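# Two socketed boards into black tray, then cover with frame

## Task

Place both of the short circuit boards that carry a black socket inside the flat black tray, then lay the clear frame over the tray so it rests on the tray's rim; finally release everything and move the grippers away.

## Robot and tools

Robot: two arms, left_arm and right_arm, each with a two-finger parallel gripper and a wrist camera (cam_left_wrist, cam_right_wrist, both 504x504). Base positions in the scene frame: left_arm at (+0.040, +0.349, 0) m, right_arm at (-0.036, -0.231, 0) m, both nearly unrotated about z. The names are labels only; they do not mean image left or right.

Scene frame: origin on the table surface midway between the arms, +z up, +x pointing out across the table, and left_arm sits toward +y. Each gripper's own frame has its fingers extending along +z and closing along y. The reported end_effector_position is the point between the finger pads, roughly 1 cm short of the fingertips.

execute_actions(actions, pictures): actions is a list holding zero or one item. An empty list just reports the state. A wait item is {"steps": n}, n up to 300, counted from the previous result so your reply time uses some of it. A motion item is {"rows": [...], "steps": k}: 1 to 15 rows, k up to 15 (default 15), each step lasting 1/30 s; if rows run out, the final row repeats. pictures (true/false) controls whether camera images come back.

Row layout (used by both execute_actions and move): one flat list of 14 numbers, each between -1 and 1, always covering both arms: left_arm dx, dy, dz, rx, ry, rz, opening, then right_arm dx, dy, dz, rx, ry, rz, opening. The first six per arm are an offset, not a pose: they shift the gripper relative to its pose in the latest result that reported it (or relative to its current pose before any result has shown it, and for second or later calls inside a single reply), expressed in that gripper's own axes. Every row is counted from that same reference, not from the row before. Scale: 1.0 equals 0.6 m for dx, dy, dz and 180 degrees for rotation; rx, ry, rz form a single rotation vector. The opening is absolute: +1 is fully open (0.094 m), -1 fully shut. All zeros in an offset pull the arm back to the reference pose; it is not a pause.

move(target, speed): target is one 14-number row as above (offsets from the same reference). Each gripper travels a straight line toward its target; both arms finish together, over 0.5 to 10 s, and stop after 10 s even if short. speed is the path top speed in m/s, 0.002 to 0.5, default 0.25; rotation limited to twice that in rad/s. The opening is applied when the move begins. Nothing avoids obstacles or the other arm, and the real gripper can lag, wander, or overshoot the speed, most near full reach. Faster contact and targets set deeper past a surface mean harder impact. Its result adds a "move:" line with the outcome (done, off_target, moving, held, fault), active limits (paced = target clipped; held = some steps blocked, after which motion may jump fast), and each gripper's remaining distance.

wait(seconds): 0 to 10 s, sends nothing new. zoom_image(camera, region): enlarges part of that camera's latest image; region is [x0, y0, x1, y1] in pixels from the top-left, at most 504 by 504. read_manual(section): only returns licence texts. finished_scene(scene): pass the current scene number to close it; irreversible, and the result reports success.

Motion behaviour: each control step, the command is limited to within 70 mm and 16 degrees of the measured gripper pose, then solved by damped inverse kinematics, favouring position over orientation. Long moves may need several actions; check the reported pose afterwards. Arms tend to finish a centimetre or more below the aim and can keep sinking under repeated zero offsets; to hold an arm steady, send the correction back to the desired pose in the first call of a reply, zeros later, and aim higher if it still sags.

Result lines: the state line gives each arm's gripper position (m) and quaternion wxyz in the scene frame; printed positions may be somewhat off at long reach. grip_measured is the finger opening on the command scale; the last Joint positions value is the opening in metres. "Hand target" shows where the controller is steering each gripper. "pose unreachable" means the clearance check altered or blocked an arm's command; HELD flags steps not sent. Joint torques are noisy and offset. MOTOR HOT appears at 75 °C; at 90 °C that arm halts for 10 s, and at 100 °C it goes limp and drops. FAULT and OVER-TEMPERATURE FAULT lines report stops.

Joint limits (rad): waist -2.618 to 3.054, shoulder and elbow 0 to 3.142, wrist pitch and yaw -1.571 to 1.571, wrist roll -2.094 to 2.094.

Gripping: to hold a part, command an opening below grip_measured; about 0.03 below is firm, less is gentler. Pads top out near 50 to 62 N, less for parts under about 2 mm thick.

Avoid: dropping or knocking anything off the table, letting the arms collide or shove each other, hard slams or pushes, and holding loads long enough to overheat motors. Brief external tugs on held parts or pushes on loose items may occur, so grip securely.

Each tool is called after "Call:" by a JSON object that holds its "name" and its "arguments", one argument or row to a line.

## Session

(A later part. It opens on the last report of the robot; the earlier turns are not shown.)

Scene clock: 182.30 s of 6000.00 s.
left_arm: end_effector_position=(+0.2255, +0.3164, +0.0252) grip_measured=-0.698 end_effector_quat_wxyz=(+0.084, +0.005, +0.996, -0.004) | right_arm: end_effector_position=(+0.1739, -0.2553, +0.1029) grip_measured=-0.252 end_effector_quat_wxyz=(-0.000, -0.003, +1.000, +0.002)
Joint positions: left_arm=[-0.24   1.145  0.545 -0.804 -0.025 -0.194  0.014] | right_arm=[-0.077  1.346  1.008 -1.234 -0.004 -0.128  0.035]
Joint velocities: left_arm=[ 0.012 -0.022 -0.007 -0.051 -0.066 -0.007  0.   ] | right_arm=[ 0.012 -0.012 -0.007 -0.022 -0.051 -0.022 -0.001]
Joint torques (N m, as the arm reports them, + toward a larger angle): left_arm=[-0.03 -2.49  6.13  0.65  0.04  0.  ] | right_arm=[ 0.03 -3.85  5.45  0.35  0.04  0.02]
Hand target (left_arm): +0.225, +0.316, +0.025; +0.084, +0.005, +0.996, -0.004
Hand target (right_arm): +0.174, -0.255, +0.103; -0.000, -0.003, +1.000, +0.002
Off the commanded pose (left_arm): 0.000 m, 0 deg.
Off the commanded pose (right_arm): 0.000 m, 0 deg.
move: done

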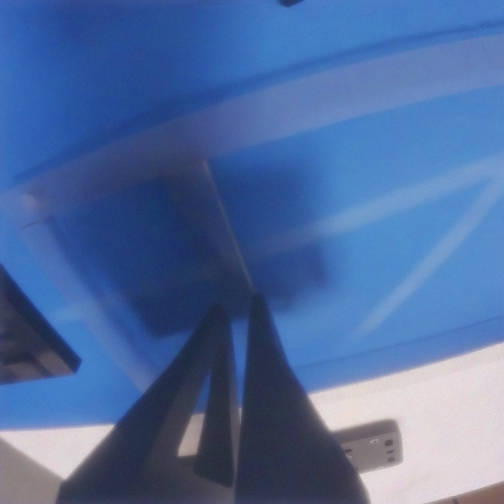

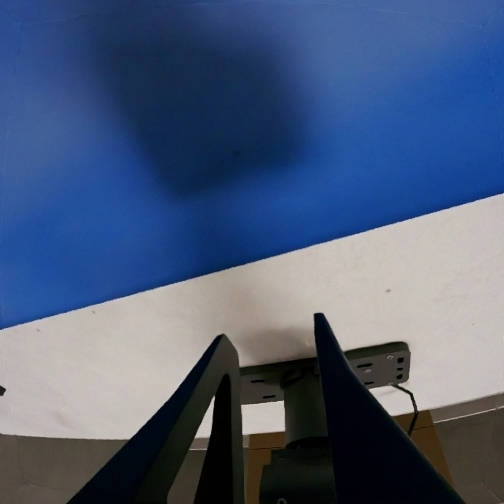

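It moved the bar, but it is only at the tips; go slightly deeper.

Call:
{"name": "move", "arguments": {
  "target": [0,0,0.014,0,0,0,-0.62,0,0,0,0,0,0,-0.25],
  "speed": 0.02
}}

Call:
{"name": "move", "arguments": {
  "target": [0,0,0,0,0,0,-0.76,0,0,0,0,0,0,-0.25]
}}

Scene clock: 185.73 s of 6000.00 s.
left_arm: end_effector_position=(+0.2232, +0.3169, +0.0181) grip_measured=-0.622 end_effector_quat_wxyz=(+0.077, +0.005, +0.997, -0.003) | right_arm: end_effector_position=(+0.1739, -0.2553, +0.1029) grip_measured=-0.252 end_effector_quat_wxyz=(-0.000, -0.003, +1.000, +0.002)
Joint positions: left_arm=[-0.24   1.164  0.527 -0.782 -0.025 -0.194  0.018] | right_arm=[-0.077  1.346  1.008 -1.234 -0.004 -0.128  0.035]
Joint velocities: left_arm=[ 0.027 -0.012 -0.007  0.022  0.037  0.051  0.   ] | right_arm=[ 0.032  0.002  0.007 -0.066  0.007  0.037  0.   ]
Joint torques (N m, as the arm reports them, + toward a larger angle): left_arm=[-0.17 -1.9   5.77  0.86 -0.04  0.02] | right_arm=[ 0.02 -3.86  5.44  0.34  0.02  0.02]
Hand target (left_arm): +0.227, +0.316, +0.017; +0.084, +0.005, +0.996, -0.004
Hand target (right_arm): +0.174, -0.255, +0.103; -0.000, -0.003, +1.000, +0.002
Off the commanded pose (left_arm): 0.004 m, 1 deg.
Off the commanded pose (right_arm): 0.000 m, 0 deg.
move: done

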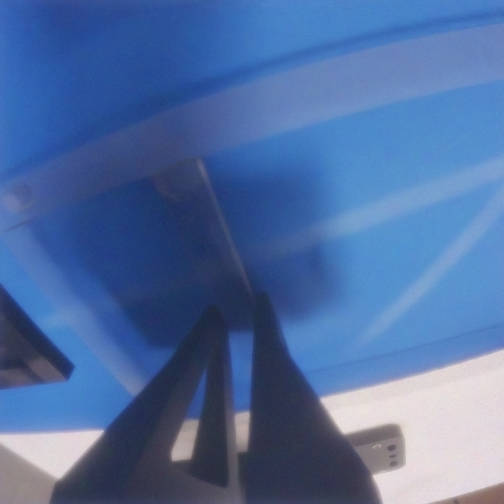

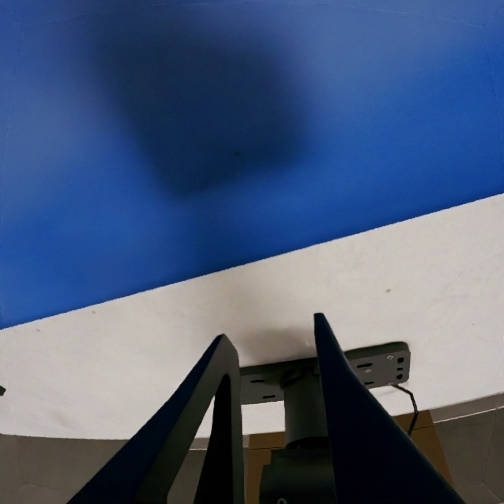

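Scene clock: 186.23 s of 6000.00 s.
left_arm: end_effector_position=(+0.2232, +0.3169, +0.0181) grip_measured=-0.728 end_effector_quat_wxyz=(+0.077, +0.005, +0.997, -0.003) | right_arm: end_effector_position=(+0.1739, -0.2553, +0.1029) grip_measured=-0.252 end_effector_quat_wxyz=(-0.000, -0.003, +1.000, +0.002)
Joint positions: left_arm=[-0.24   1.164  0.527 -0.782 -0.025 -0.194  0.013] | right_arm=[-0.077  1.346  1.008 -1.234 -0.004 -0.128  0.035]
Joint velocities: left_arm=[ 0.007  0.007 -0.007 -0.051  0.022 -0.022 -0.   ] | right_arm=[ 0.007 -0.007 -0.002  0.007 -0.051  0.022 -0.   ]
Joint torques (N m, as the arm reports them, + toward a larger angle): left_arm=[-0.08 -2.64  6.18  0.62  0.01 -0.02] | right_arm=[ 0.05 -3.88  5.45  0.34  0.03  0.02]
Hand target (left_arm): +0.223, +0.317, +0.018; +0.077, +0.005, +0.997, -0.003
Hand target (right_arm): +0.174, -0.255, +0.103; -0.000, -0.003, +1.000, +0.002
Off the commanded pose (left_arm): 0.000 m, 0 deg.
Off the commanded pose (right_arm): 0.000 m, 0 deg.
move: done

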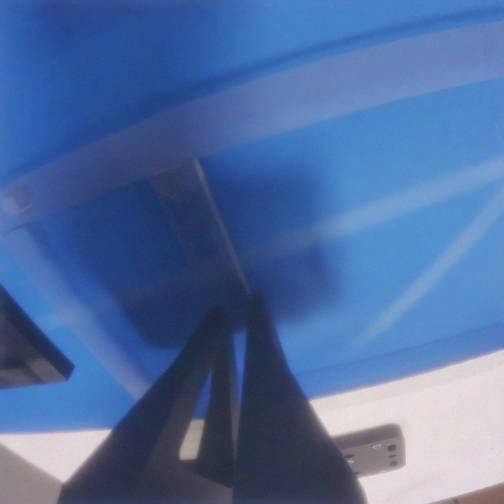

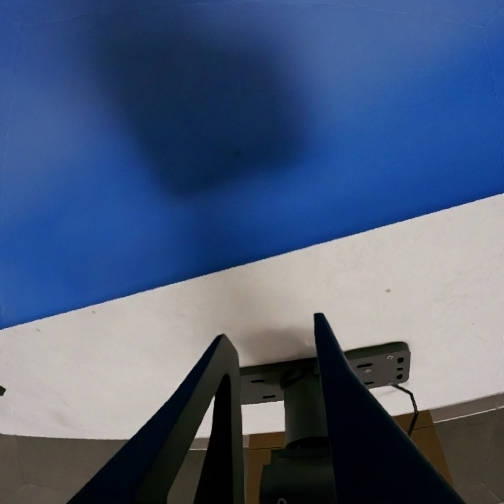

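Call:
{"name": "move", "arguments": {
  "target": [-0.017,0,-0.105,0,-0.006,0,-0.76,0,0,0,0,0,0,-0.25],
  "speed": 0.08
}}

Call:
{"name": "move", "arguments": {
  "target": [-0.045,0.3,-0.005,0,-0.006,0,-0.76,0,0,0,0,0,0,-0.25],
  "speed": 0.15
}}

Call:
{"name": "move", "arguments": {
  "target": [0,0,-0.01,-0.077,0,-0.494,-0.76,0,0,0,0,0,0,-0.25]
}}

Scene clock: 191.43 s of 6000.00 s.
left_arm: end_effector_position=(+0.2149, +0.3186, +0.0699) grip_measured=-0.728 end_effector_quat_wxyz=(+0.063, +0.005, +0.998, +0.000) | right_arm: end_effector_position=(+0.1739, -0.2553, +0.1029) grip_measured=-0.252 end_effector_quat_wxyz=(-0.000, -0.003, +1.000, +0.002)
Joint positions: left_arm=[-0.24   1.087  0.704 -1.064 -0.025 -0.194  0.013] | right_arm=[-0.077  1.346  1.008 -1.234 -0.004 -0.128  0.035]
Joint velocities: left_arm=[ 0.002 -0.007  0.002 -0.037  0.081  0.022 -0.001] | right_arm=[-0.027 -0.007  0.007  0.051  0.007  0.007 -0.   ]
Joint torques (N m, as the arm reports them, + toward a larger angle): left_arm=[ 0.05 -3.92  9.45  0.53 -0.07 -0.01] | right_arm=[ 0.04 -3.88  5.44  0.34  0.02  0.01]
Hand target (left_arm): +0.223, +0.318, +0.082; +0.087, +0.005, +0.996, -0.003
Hand target (right_arm): +0.174, -0.255, +0.103; -0.000, -0.003, +1.000, +0.002
Off the commanded pose (left_arm): 0.015 m, 3 deg.
Off the commanded pose (right_arm): 0.000 m, 0 deg.
After step 90, 0.83 s passed at rest.
move: off_target (left_arm)

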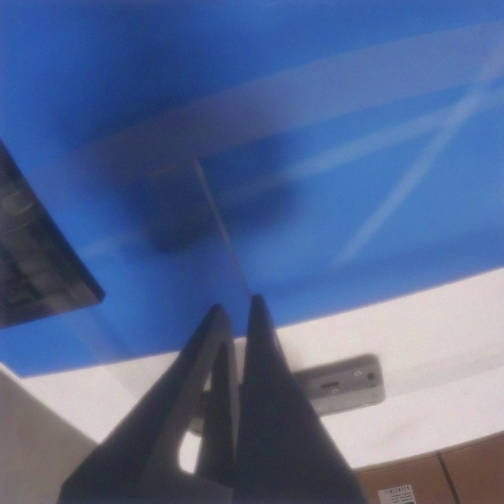

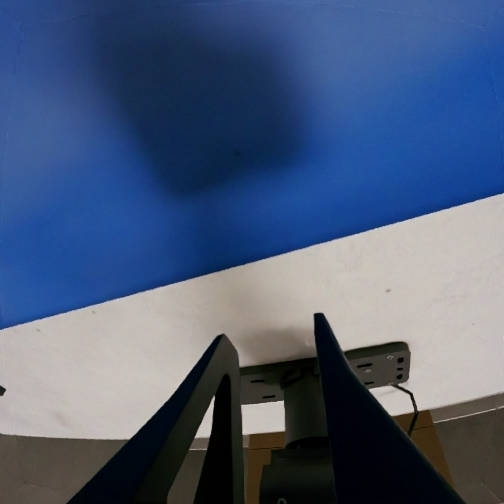

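Scene clock: 193.23 s of 6000.00 s.
left_arm: end_effector_position=(+0.2317, +0.4928, +0.0661) grip_measured=-0.728 end_effector_quat_wxyz=(+0.047, +0.002, +0.999, -0.005) | right_arm: end_effector_position=(+0.1739, -0.2553, +0.1029) grip_measured=-0.252 end_effector_quat_wxyz=(-0.000, -0.003, +1.000, +0.002)
Joint positions: left_arm=[ 0.655  1.415  0.911 -1.     0.068  0.691  0.013] | right_arm=[-0.077  1.346  1.008 -1.234 -0.004 -0.128  0.035]
Joint velocities: left_arm=[-0.007 -0.007 -0.002  0.051 -0.022 -0.022 -0.   ] | right_arm=[-0.012 -0.007 -0.012 -0.022  0.007 -0.037 -0.002]
Joint torques (N m, as the arm reports them, + toward a larger angle): left_arm=[ 0.58 -4.43  9.35  0.53  0.3   0.09] | right_arm=[ 0.02 -3.88  5.43  0.34  0.02  0.02]
Hand target (left_arm): +0.242, +0.499, +0.074; +0.069, +0.005, +0.998, -0.001
Hand target (right_arm): +0.174, -0.255, +0.103; -0.000, -0.003, +1.000, +0.002
Off the commanded pose (left_arm): 0.016 m, 3 deg.
Off the commanded pose (right_arm): 0.000 m, 0 deg.
move: off_target (left_arm)

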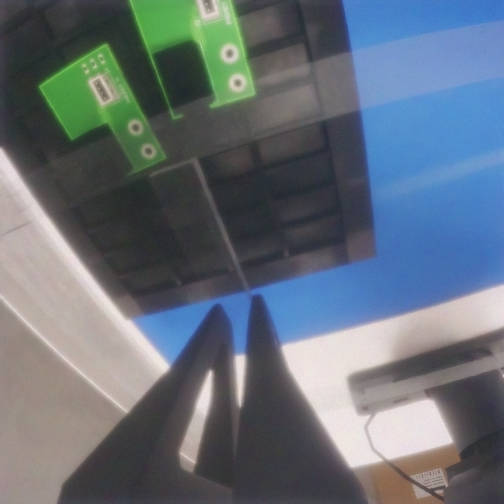

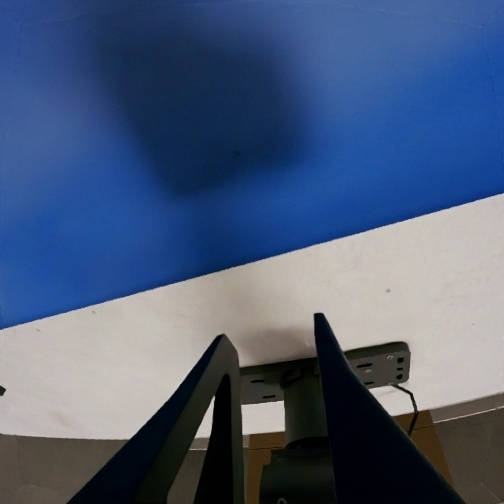

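Scene clock: 196.97 s of 6000.00 s.
left_arm: end_effector_position=(+0.2254, +0.4880, +0.0648) grip_measured=-0.727 end_effector_quat_wxyz=(-0.018, +0.700, -0.711, -0.065) | right_arm: end_effector_position=(+0.1739, -0.2553, +0.1029) grip_measured=-0.252 end_effector_quat_wxyz=(-0.000, -0.003, +1.000, +0.002)
Joint positions: left_arm=[ 0.5    1.443  0.926 -1.05  -0.134 -1.021  0.013] | right_arm=[-0.077  1.346  1.008 -1.234 -0.004 -0.128  0.035]
Joint velocities: left_arm=[-0.007 -0.002 -0.012  0.037 -0.022 -0.037 -0.   ] | right_arm=[-0.017  0.017  0.002 -0.051 -0.037 -0.007 -0.   ]
Joint torques (N m, as the arm reports them, + toward a larger angle): left_arm=[-0.85 -4.76  9.03  0.26 -0.27 -0.08] | right_arm=[ 0.02 -3.87  5.45  0.34  0.03  0.02]
Hand target (left_arm): +0.231, +0.493, +0.072; -0.031, +0.701, -0.708, -0.072
Hand target (right_arm): +0.174, -0.255, +0.103; -0.000, -0.003, +1.000, +0.002
Off the commanded pose (left_arm): 0.010 m, 2 deg.
Off the commanded pose (right_arm): 0.000 m, 0 deg.
move: done

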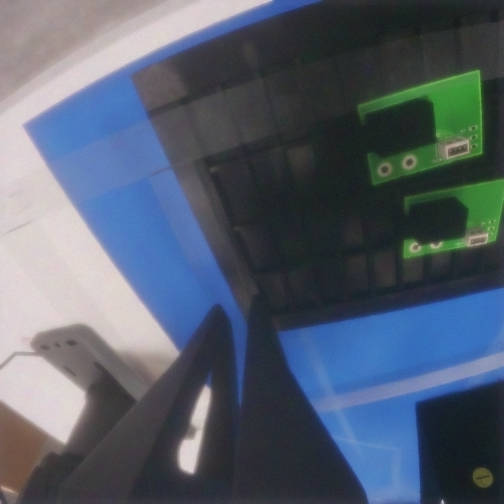

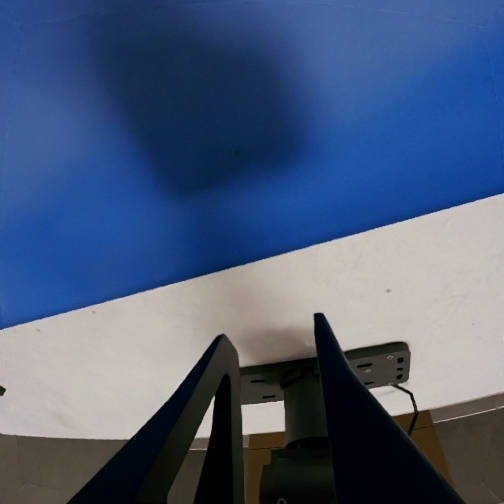

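Call:
{"name": "move", "arguments": {
  "target": [-0.03,-0.075,0.012,0.03,-0.016,0,-0.76,0,0,0,0,0,0,-0.25],
  "speed": 0.08
}}

Scene clock: 203.37 s of 6000.00 s.
left_arm: end_effector_position=(+0.2556, +0.5013, +0.0493) grip_measured=-0.727 end_effector_quat_wxyz=(-0.046, +0.698, -0.712, -0.055) | right_arm: end_effector_position=(+0.1739, -0.2553, +0.1029) grip_measured=-0.252 end_effector_quat_wxyz=(-0.000, -0.003, +1.000, +0.002)
Joint positions: left_arm=[ 0.488  1.535  0.944 -0.919 -0.13  -1.024  0.013] | right_arm=[-0.077  1.346  1.008 -1.234 -0.004 -0.128  0.035]
Joint velocities: left_arm=[ 0.022 -0.032 -0.002  0.022 -0.022 -0.051 -0.   ] | right_arm=[-0.017  0.002 -0.002  0.081  0.022  0.022 -0.   ]
Joint torques (N m, as the arm reports them, + toward a larger angle): left_arm=[-0.9  -5.67  9.1   0.65 -0.02  0.01] | right_arm=[ 0.05 -3.9   5.46  0.34  0.03  0.02]
Hand target (left_arm): +0.270, +0.506, +0.057; -0.069, +0.697, -0.712, -0.048
Hand target (right_arm): +0.174, -0.255, +0.103; -0.000, -0.003, +1.000, +0.002
Off the commanded pose (left_arm): 0.017 m, 3 deg.
Off the commanded pose (right_arm): 0.000 m, 0 deg.
After step 90, 2.30 s passed at rest.
move: off_target (left_arm)

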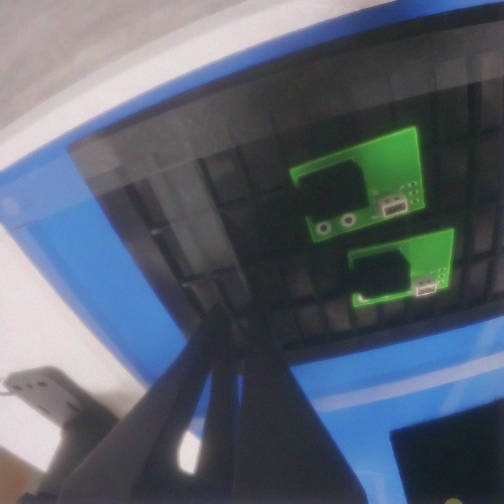

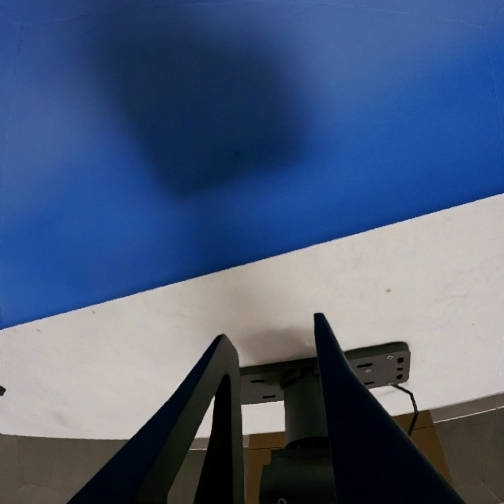

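Call:
{"name": "move", "arguments": {
  "target": [-0.008,-0.025,0.012,0.01,-0.004,-0.006,-0.76,0,0,0,0,0,0,-0.25],
  "speed": 0.04
}}

Scene clock: 207.27 s of 6000.00 s.
left_arm: end_effector_position=(+0.2629, +0.5048, +0.0403) grip_measured=-0.727 end_effector_quat_wxyz=(-0.048, +0.702, -0.709, -0.053) | right_arm: end_effector_position=(+0.1739, -0.2553, +0.1029) grip_measured=-0.252 end_effector_quat_wxyz=(-0.000, -0.003, +1.000, +0.002)
Joint positions: left_arm=[ 0.488  1.574  0.944 -0.875 -0.127 -1.033  0.013] | right_arm=[-0.077  1.346  1.008 -1.234 -0.004 -0.128  0.035]
Joint velocities: left_arm=[-0.017  0.002  0.002  0.022 -0.037 -0.051  0.001] | right_arm=[-0.017 -0.007 -0.027 -0.037  0.007 -0.11  -0.   ]
Joint torques (N m, as the arm reports them, + toward a larger angle): left_arm=[-0.65 -5.87  6.69  0.65  0.04 -0.11] | right_arm=[ 0.01 -3.86  5.42  0.34  0.02  0.02]
Hand target (left_arm): +0.271, +0.507, +0.043; -0.061, +0.704, -0.706, -0.048
Hand target (right_arm): +0.174, -0.255, +0.103; -0.000, -0.003, +1.000, +0.002
Off the commanded pose (left_arm): 0.008 m, 2 deg.
Off the commanded pose (right_arm): 0.000 m, 0 deg.
After step 90, 0.07 s passed at rest.
move: done

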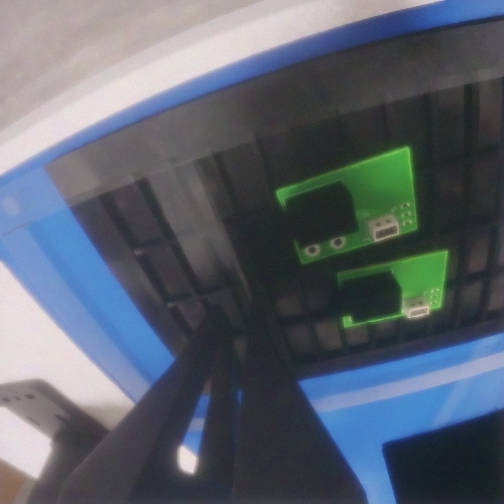

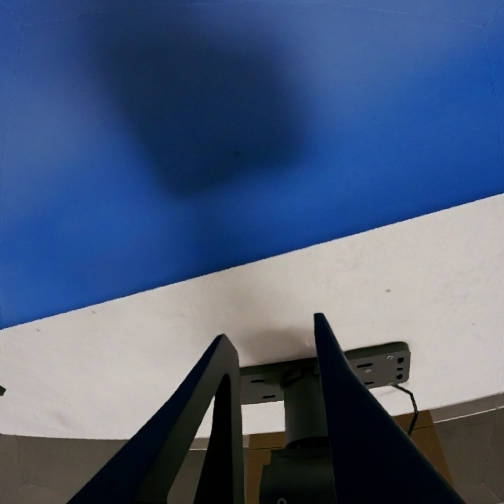

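Call:
{"name": "move", "arguments": {
  "target": [0.006,-0.03,0.002,0.008,0,0,-0.76,0,0,0,0,0,0,-0.25],
  "speed": 0.04
}}

Scene clock: 210.23 s of 6000.00 s.
left_arm: end_effector_position=(+0.2682, +0.4988, +0.0328) grip_measured=-0.727 end_effector_quat_wxyz=(-0.041, +0.702, -0.710, -0.051) | right_arm: end_effector_position=(+0.1739, -0.2553, +0.1029) grip_measured=-0.252 end_effector_quat_wxyz=(-0.000, -0.003, +1.000, +0.002)
Joint positions: left_arm=[ 0.463  1.605  0.944 -0.86  -0.12  -1.058  0.013] | right_arm=[-0.077  1.346  1.008 -1.234 -0.004 -0.128  0.035]
Joint velocities: left_arm=[-0.007 -0.007 -0.017  0.037 -0.007 -0.051 -0.001] | right_arm=[ 0.012  0.017 -0.002 -0.095  0.007 -0.007  0.   ]
Joint torques (N m, as the arm reports them, + toward a larger angle): left_arm=[-1.23 -5.83  8.63  0.52 -0.02 -0.08] | right_arm=[ 0.01 -3.87  5.45  0.35  0.03  0.02]
Hand target (left_arm): +0.281, +0.501, +0.039; -0.057, +0.701, -0.709, -0.044
Hand target (right_arm): +0.174, -0.255, +0.103; -0.000, -0.003, +1.000, +0.002
Off the commanded pose (left_arm): 0.014 m, 2 deg.
Off the commanded pose (right_arm): 0.000 m, 0 deg.
move: off_target (left_arm)

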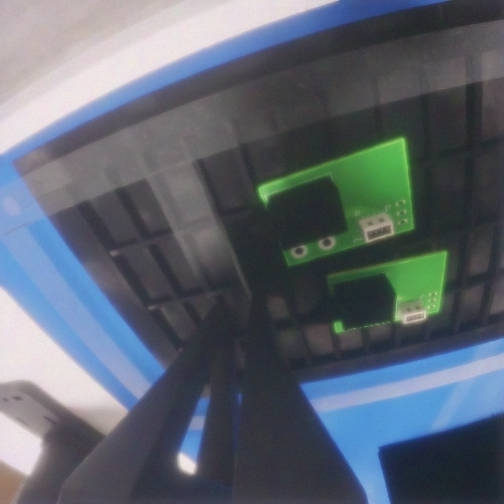

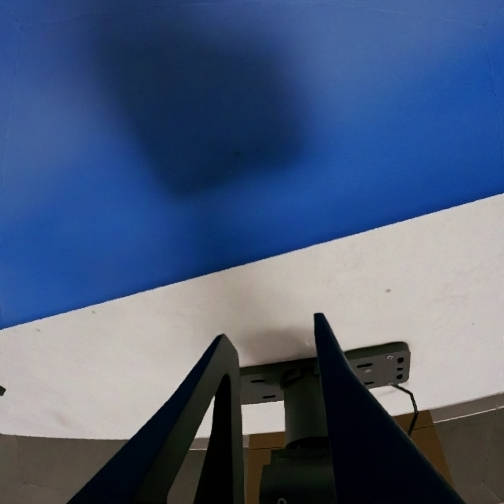

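Call:
{"name": "move", "arguments": {
  "target": [-0.022,-0.028,-0.016,0.012,-0.012,0,-0.76,0,0,0,0,0,0,-0.25],
  "speed": 0.03
}}

Scene clock: 214.43 s of 6000.00 s.
left_arm: end_effector_position=(+0.2752, +0.5025, +0.0360) grip_measured=-0.727 end_effector_quat_wxyz=(-0.047, +0.702, -0.709, -0.049) | right_arm: end_effector_position=(+0.1739, -0.2553, +0.1029) grip_measured=-0.252 end_effector_quat_wxyz=(-0.000, -0.003, +1.000, +0.002)
Joint positions: left_arm=[ 0.463  1.616  0.97  -0.86  -0.12  -1.059  0.013] | right_arm=[-0.077  1.346  1.008 -1.234 -0.004 -0.128  0.035]
Joint velocities: left_arm=[-0.012 -0.002  0.007 -0.066  0.007  0.037 -0.   ] | right_arm=[ 0.017 -0.012  0.002  0.022 -0.051  0.051 -0.   ]
Joint torques (N m, as the arm reports them, + toward a larger angle): left_arm=[-0.13 -6.25  8.92  0.5  -0.2   0.03] | right_arm=[ 0.07 -3.86  5.47  0.34  0.02  0.02]
Hand target (left_arm): +0.285, +0.510, +0.044; -0.068, +0.700, -0.709, -0.051
Hand target (right_arm): +0.174, -0.255, +0.103; -0.000, -0.003, +1.000, +0.002
Off the commanded pose (left_arm): 0.015 m, 2 deg.
Off the commanded pose (right_arm): 0.000 m, 0 deg.
After step 90, 0.03 s passed at rest.
move: off_target (left_arm)

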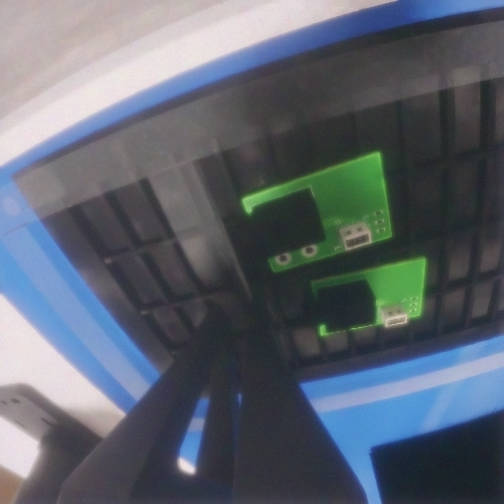

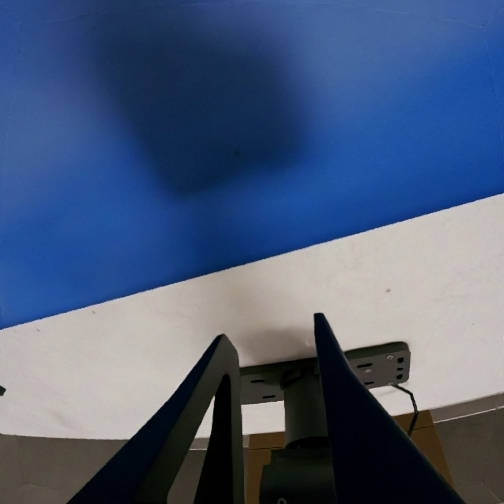

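Call:
{"name": "move", "arguments": {
  "target": [-0.008,-0.014,0.014,0.005,-0.008,-0.005,-0.76,0,0,0,0,0,0,-0.25],
  "speed": 0.02
}}

Scene clock: 217.47 s of 6000.00 s.
left_arm: end_effector_position=(+0.2824, +0.5064, +0.0294) grip_measured=-0.727 end_effector_quat_wxyz=(-0.055, +0.705, -0.706, -0.046) | right_arm: end_effector_position=(+0.1739, -0.2553, +0.1029) grip_measured=-0.252 end_effector_quat_wxyz=(-0.000, -0.003, +1.000, +0.002)
Joint positions: left_arm=[ 0.463  1.644  0.97  -0.817 -0.12  -1.066  0.013] | right_arm=[-0.077  1.346  1.008 -1.234 -0.004 -0.128  0.035]
Joint velocities: left_arm=[-0.002 -0.002 -0.002 -0.007 -0.007 -0.051 -0.   ] | right_arm=[ 0.017  0.002  0.002  0.022 -0.022 -0.007 -0.   ]
Joint torques (N m, as the arm reports them, + toward a larger angle): left_arm=[-0.62 -6.25  5.21  0.62 -0.19 -0.08] | right_arm=[ 0.03 -3.87  5.42  0.34  0.02  0.02]
Hand target (left_arm): +0.284, +0.508, +0.028; -0.062, +0.707, -0.703, -0.051
Hand target (right_arm): +0.174, -0.255, +0.103; -0.000, -0.003, +1.000, +0.002
Off the commanded pose (left_arm): 0.002 m, 1 deg.
Off the commanded pose (right_arm): 0.000 m, 0 deg.
move: done

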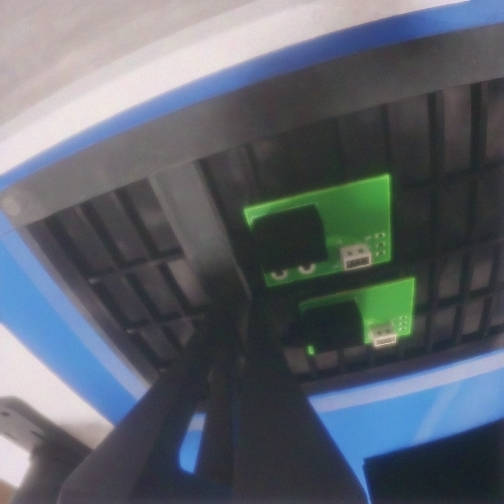

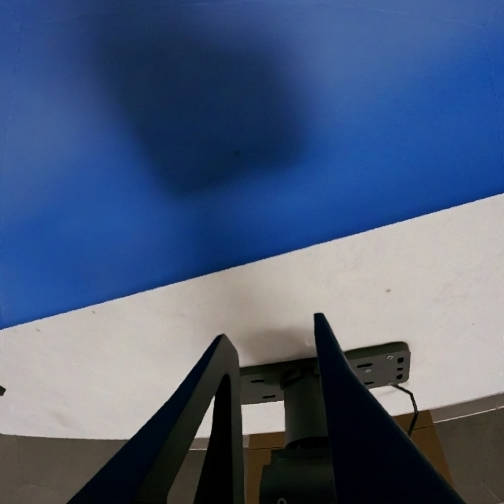

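Call:
{"name": "move", "arguments": {
  "target": [0,0,0.01,0,0,0,-0.76,0,0,0,0,0,0,-0.25],
  "speed": 0.02
}}

Call:
{"name": "move", "arguments": {
  "target": [0,0,-0.002,0,0,0,-0.55,0,0,0,0,0,0,-0.25]
}}

Call:
{"name": "move", "arguments": {
  "target": [0,0,-0.22,0,-0.05,0,-0.55,0,0,0,0,0,0,-0.25],
  "speed": 0.15
}}

Scene clock: 221.70 s of 6000.00 s.
left_arm: end_effector_position=(+0.2828, +0.5066, +0.0283) grip_measured=-0.727 end_effector_quat_wxyz=(-0.054, +0.705, -0.706, -0.046) | right_arm: end_effector_position=(+0.1739, -0.2553, +0.1029) grip_measured=-0.252 end_effector_quat_wxyz=(-0.000, -0.003, +1.000, +0.002)
Joint positions: left_arm=[ 0.463  1.649  0.97  -0.814 -0.12  -1.066  0.013] | right_arm=[-0.077  1.346  1.008 -1.234 -0.004 -0.128  0.035]
Joint velocities: left_arm=[ 0.007 -0.002  0.002  0.037 -0.022 -0.007  0.   ] | right_arm=[-0.002 -0.017 -0.012 -0.022 -0.051 -0.022  0.   ]
Joint torques (N m, as the arm reports them, + toward a larger angle): left_arm=[ 0.28 -5.95  4.62  0.74 -0.04  0.  ] | right_arm=[ 0.06 -3.9   5.43  0.34  0.03  0.02]
Hand target (left_arm): +0.282, +0.507, +0.024; -0.055, +0.705, -0.706, -0.046
Hand target (right_arm): +0.174, -0.255, +0.103; -0.000, -0.003, +1.000, +0.002
Off the commanded pose (left_arm): 0.005 m, 0 deg.
Off the commanded pose (right_arm): 0.000 m, 0 deg.
After step 90, 0.53 s passed at rest.
move: done

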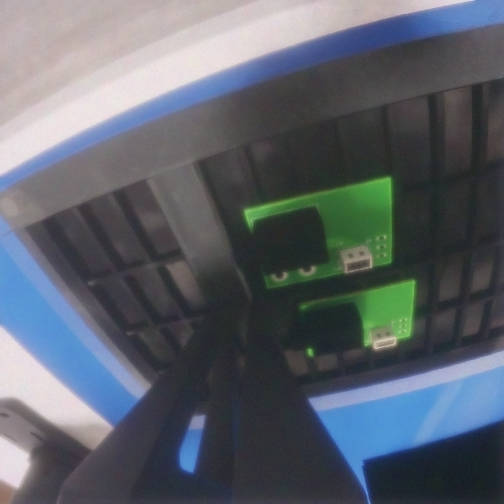

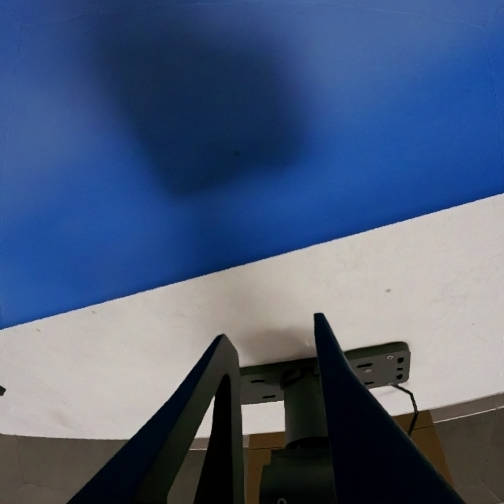

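Scene clock: 222.40 s of 6000.00 s.
left_arm: end_effector_position=(+0.2828, +0.5066, +0.0283) grip_measured=-0.552 end_effector_quat_wxyz=(-0.054, +0.705, -0.706, -0.046) | right_arm: end_effector_position=(+0.1739, -0.2553, +0.1029) grip_measured=-0.252 end_effector_quat_wxyz=(-0.000, -0.003, +1.000, +0.002)
Joint positions: left_arm=[ 0.463  1.649  0.97  -0.814 -0.12  -1.066  0.021] | right_arm=[-0.077  1.346  1.008 -1.234 -0.004 -0.128  0.035]
Joint velocities: left_arm=[-0.012 -0.012 -0.012 -0.007 -0.007  0.095 -0.002] | right_arm=[-0.007  0.002  0.017 -0.022 -0.037 -0.095 -0.001]
Joint torques (N m, as the arm reports them, + toward a larger angle): left_arm=[-0.1  -6.73  6.15  0.41 -0.04 -0.02] | right_arm=[ 0.06 -3.88  5.43  0.34  0.02  0.02]
Hand target (left_arm): +0.283, +0.506, +0.029; -0.054, +0.705, -0.706, -0.046
Hand target (right_arm): +0.174, -0.255, +0.103; -0.000, -0.003, +1.000, +0.002
Off the commanded pose (left_arm): 0.001 m, 0 deg.
Off the commanded pose (right_arm): 0.000 m, 0 deg.
move: done

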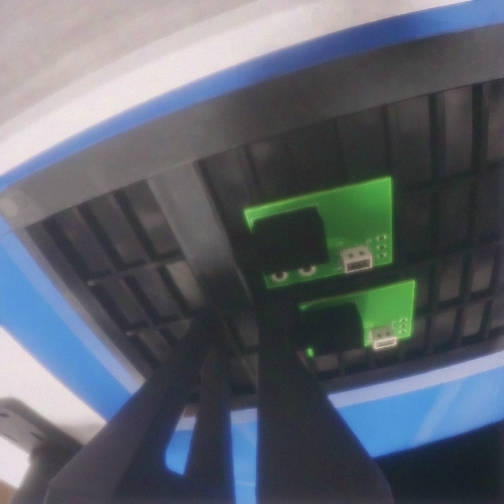

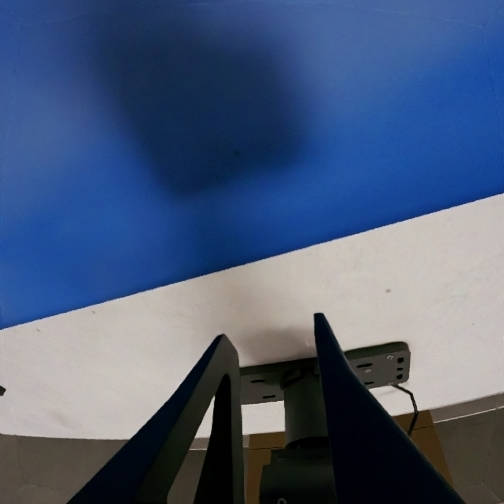

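Scene clock: 223.93 s of 6000.00 s.
left_arm: end_effector_position=(+0.2775, +0.4860, +0.1472) grip_measured=-0.552 end_effector_quat_wxyz=(-0.090, +0.698, -0.704, -0.098) | right_arm: end_effector_position=(+0.1739, -0.2553, +0.1029) grip_measured=-0.252 end_effector_quat_wxyz=(-0.000, -0.003, +1.000, +0.002)
Joint positions: left_arm=[ 0.32   1.485  1.274 -1.275 -0.253 -1.197  0.021] | right_arm=[-0.077  1.346  1.008 -1.234 -0.004 -0.128  0.035]
Joint velocities: left_arm=[-0.017 -0.007 -0.012 -0.007 -0.051  0.007 -0.   ] | right_arm=[-0.002  0.007 -0.017 -0.095 -0.007 -0.037 -0.   ]
Joint torques (N m, as the arm reports them, + toward a larger angle): left_arm=[-0.87 -6.79  9.19  0.38 -0.3  -0.1 ] | right_arm=[ 0.03 -3.9   5.42  0.33  0.03  0.02]
Hand target (left_arm): +0.280, +0.488, +0.159; -0.110, +0.699, -0.699, -0.101
Hand target (right_arm): +0.174, -0.255, +0.103; -0.000, -0.003, +1.000, +0.002
Off the commanded pose (left_arm): 0.012 m, 2 deg.
Off the commanded pose (right_arm): 0.000 m, 0 deg.
move: off_target (left_arm)

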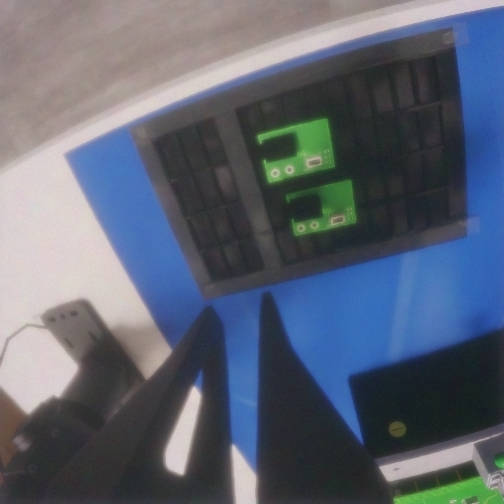

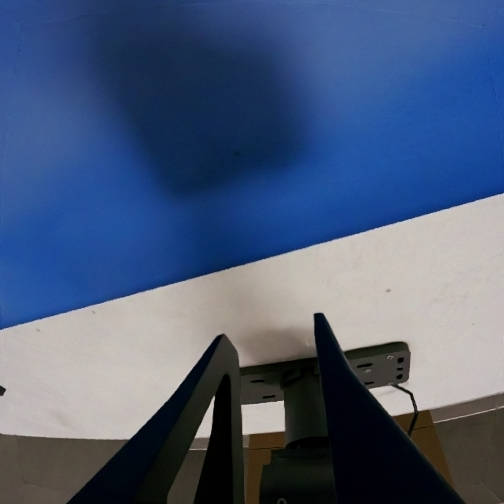

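Call:
{"name": "zoom_image", "arguments": {
  "camera": "cam_left_wrist",
  "region": [344,0,504,260]
}}

Region (344, 0, 504, 260) of cam_left_wrist's 504x504 image, scaled by 1.938, with more detail than that image has; it fills the left 310 columns of this view, and the rest is white.

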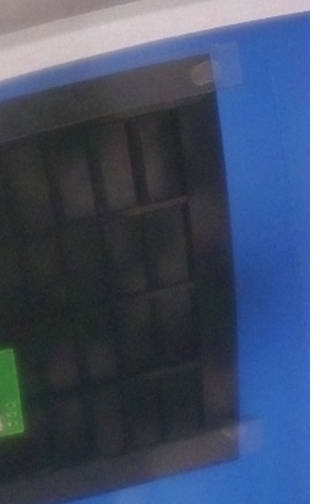

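Feet are on the rim.

Call:
{"name": "finished_scene", "arguments": {
  "scene": 1
}}

The scene is finished: the task was done.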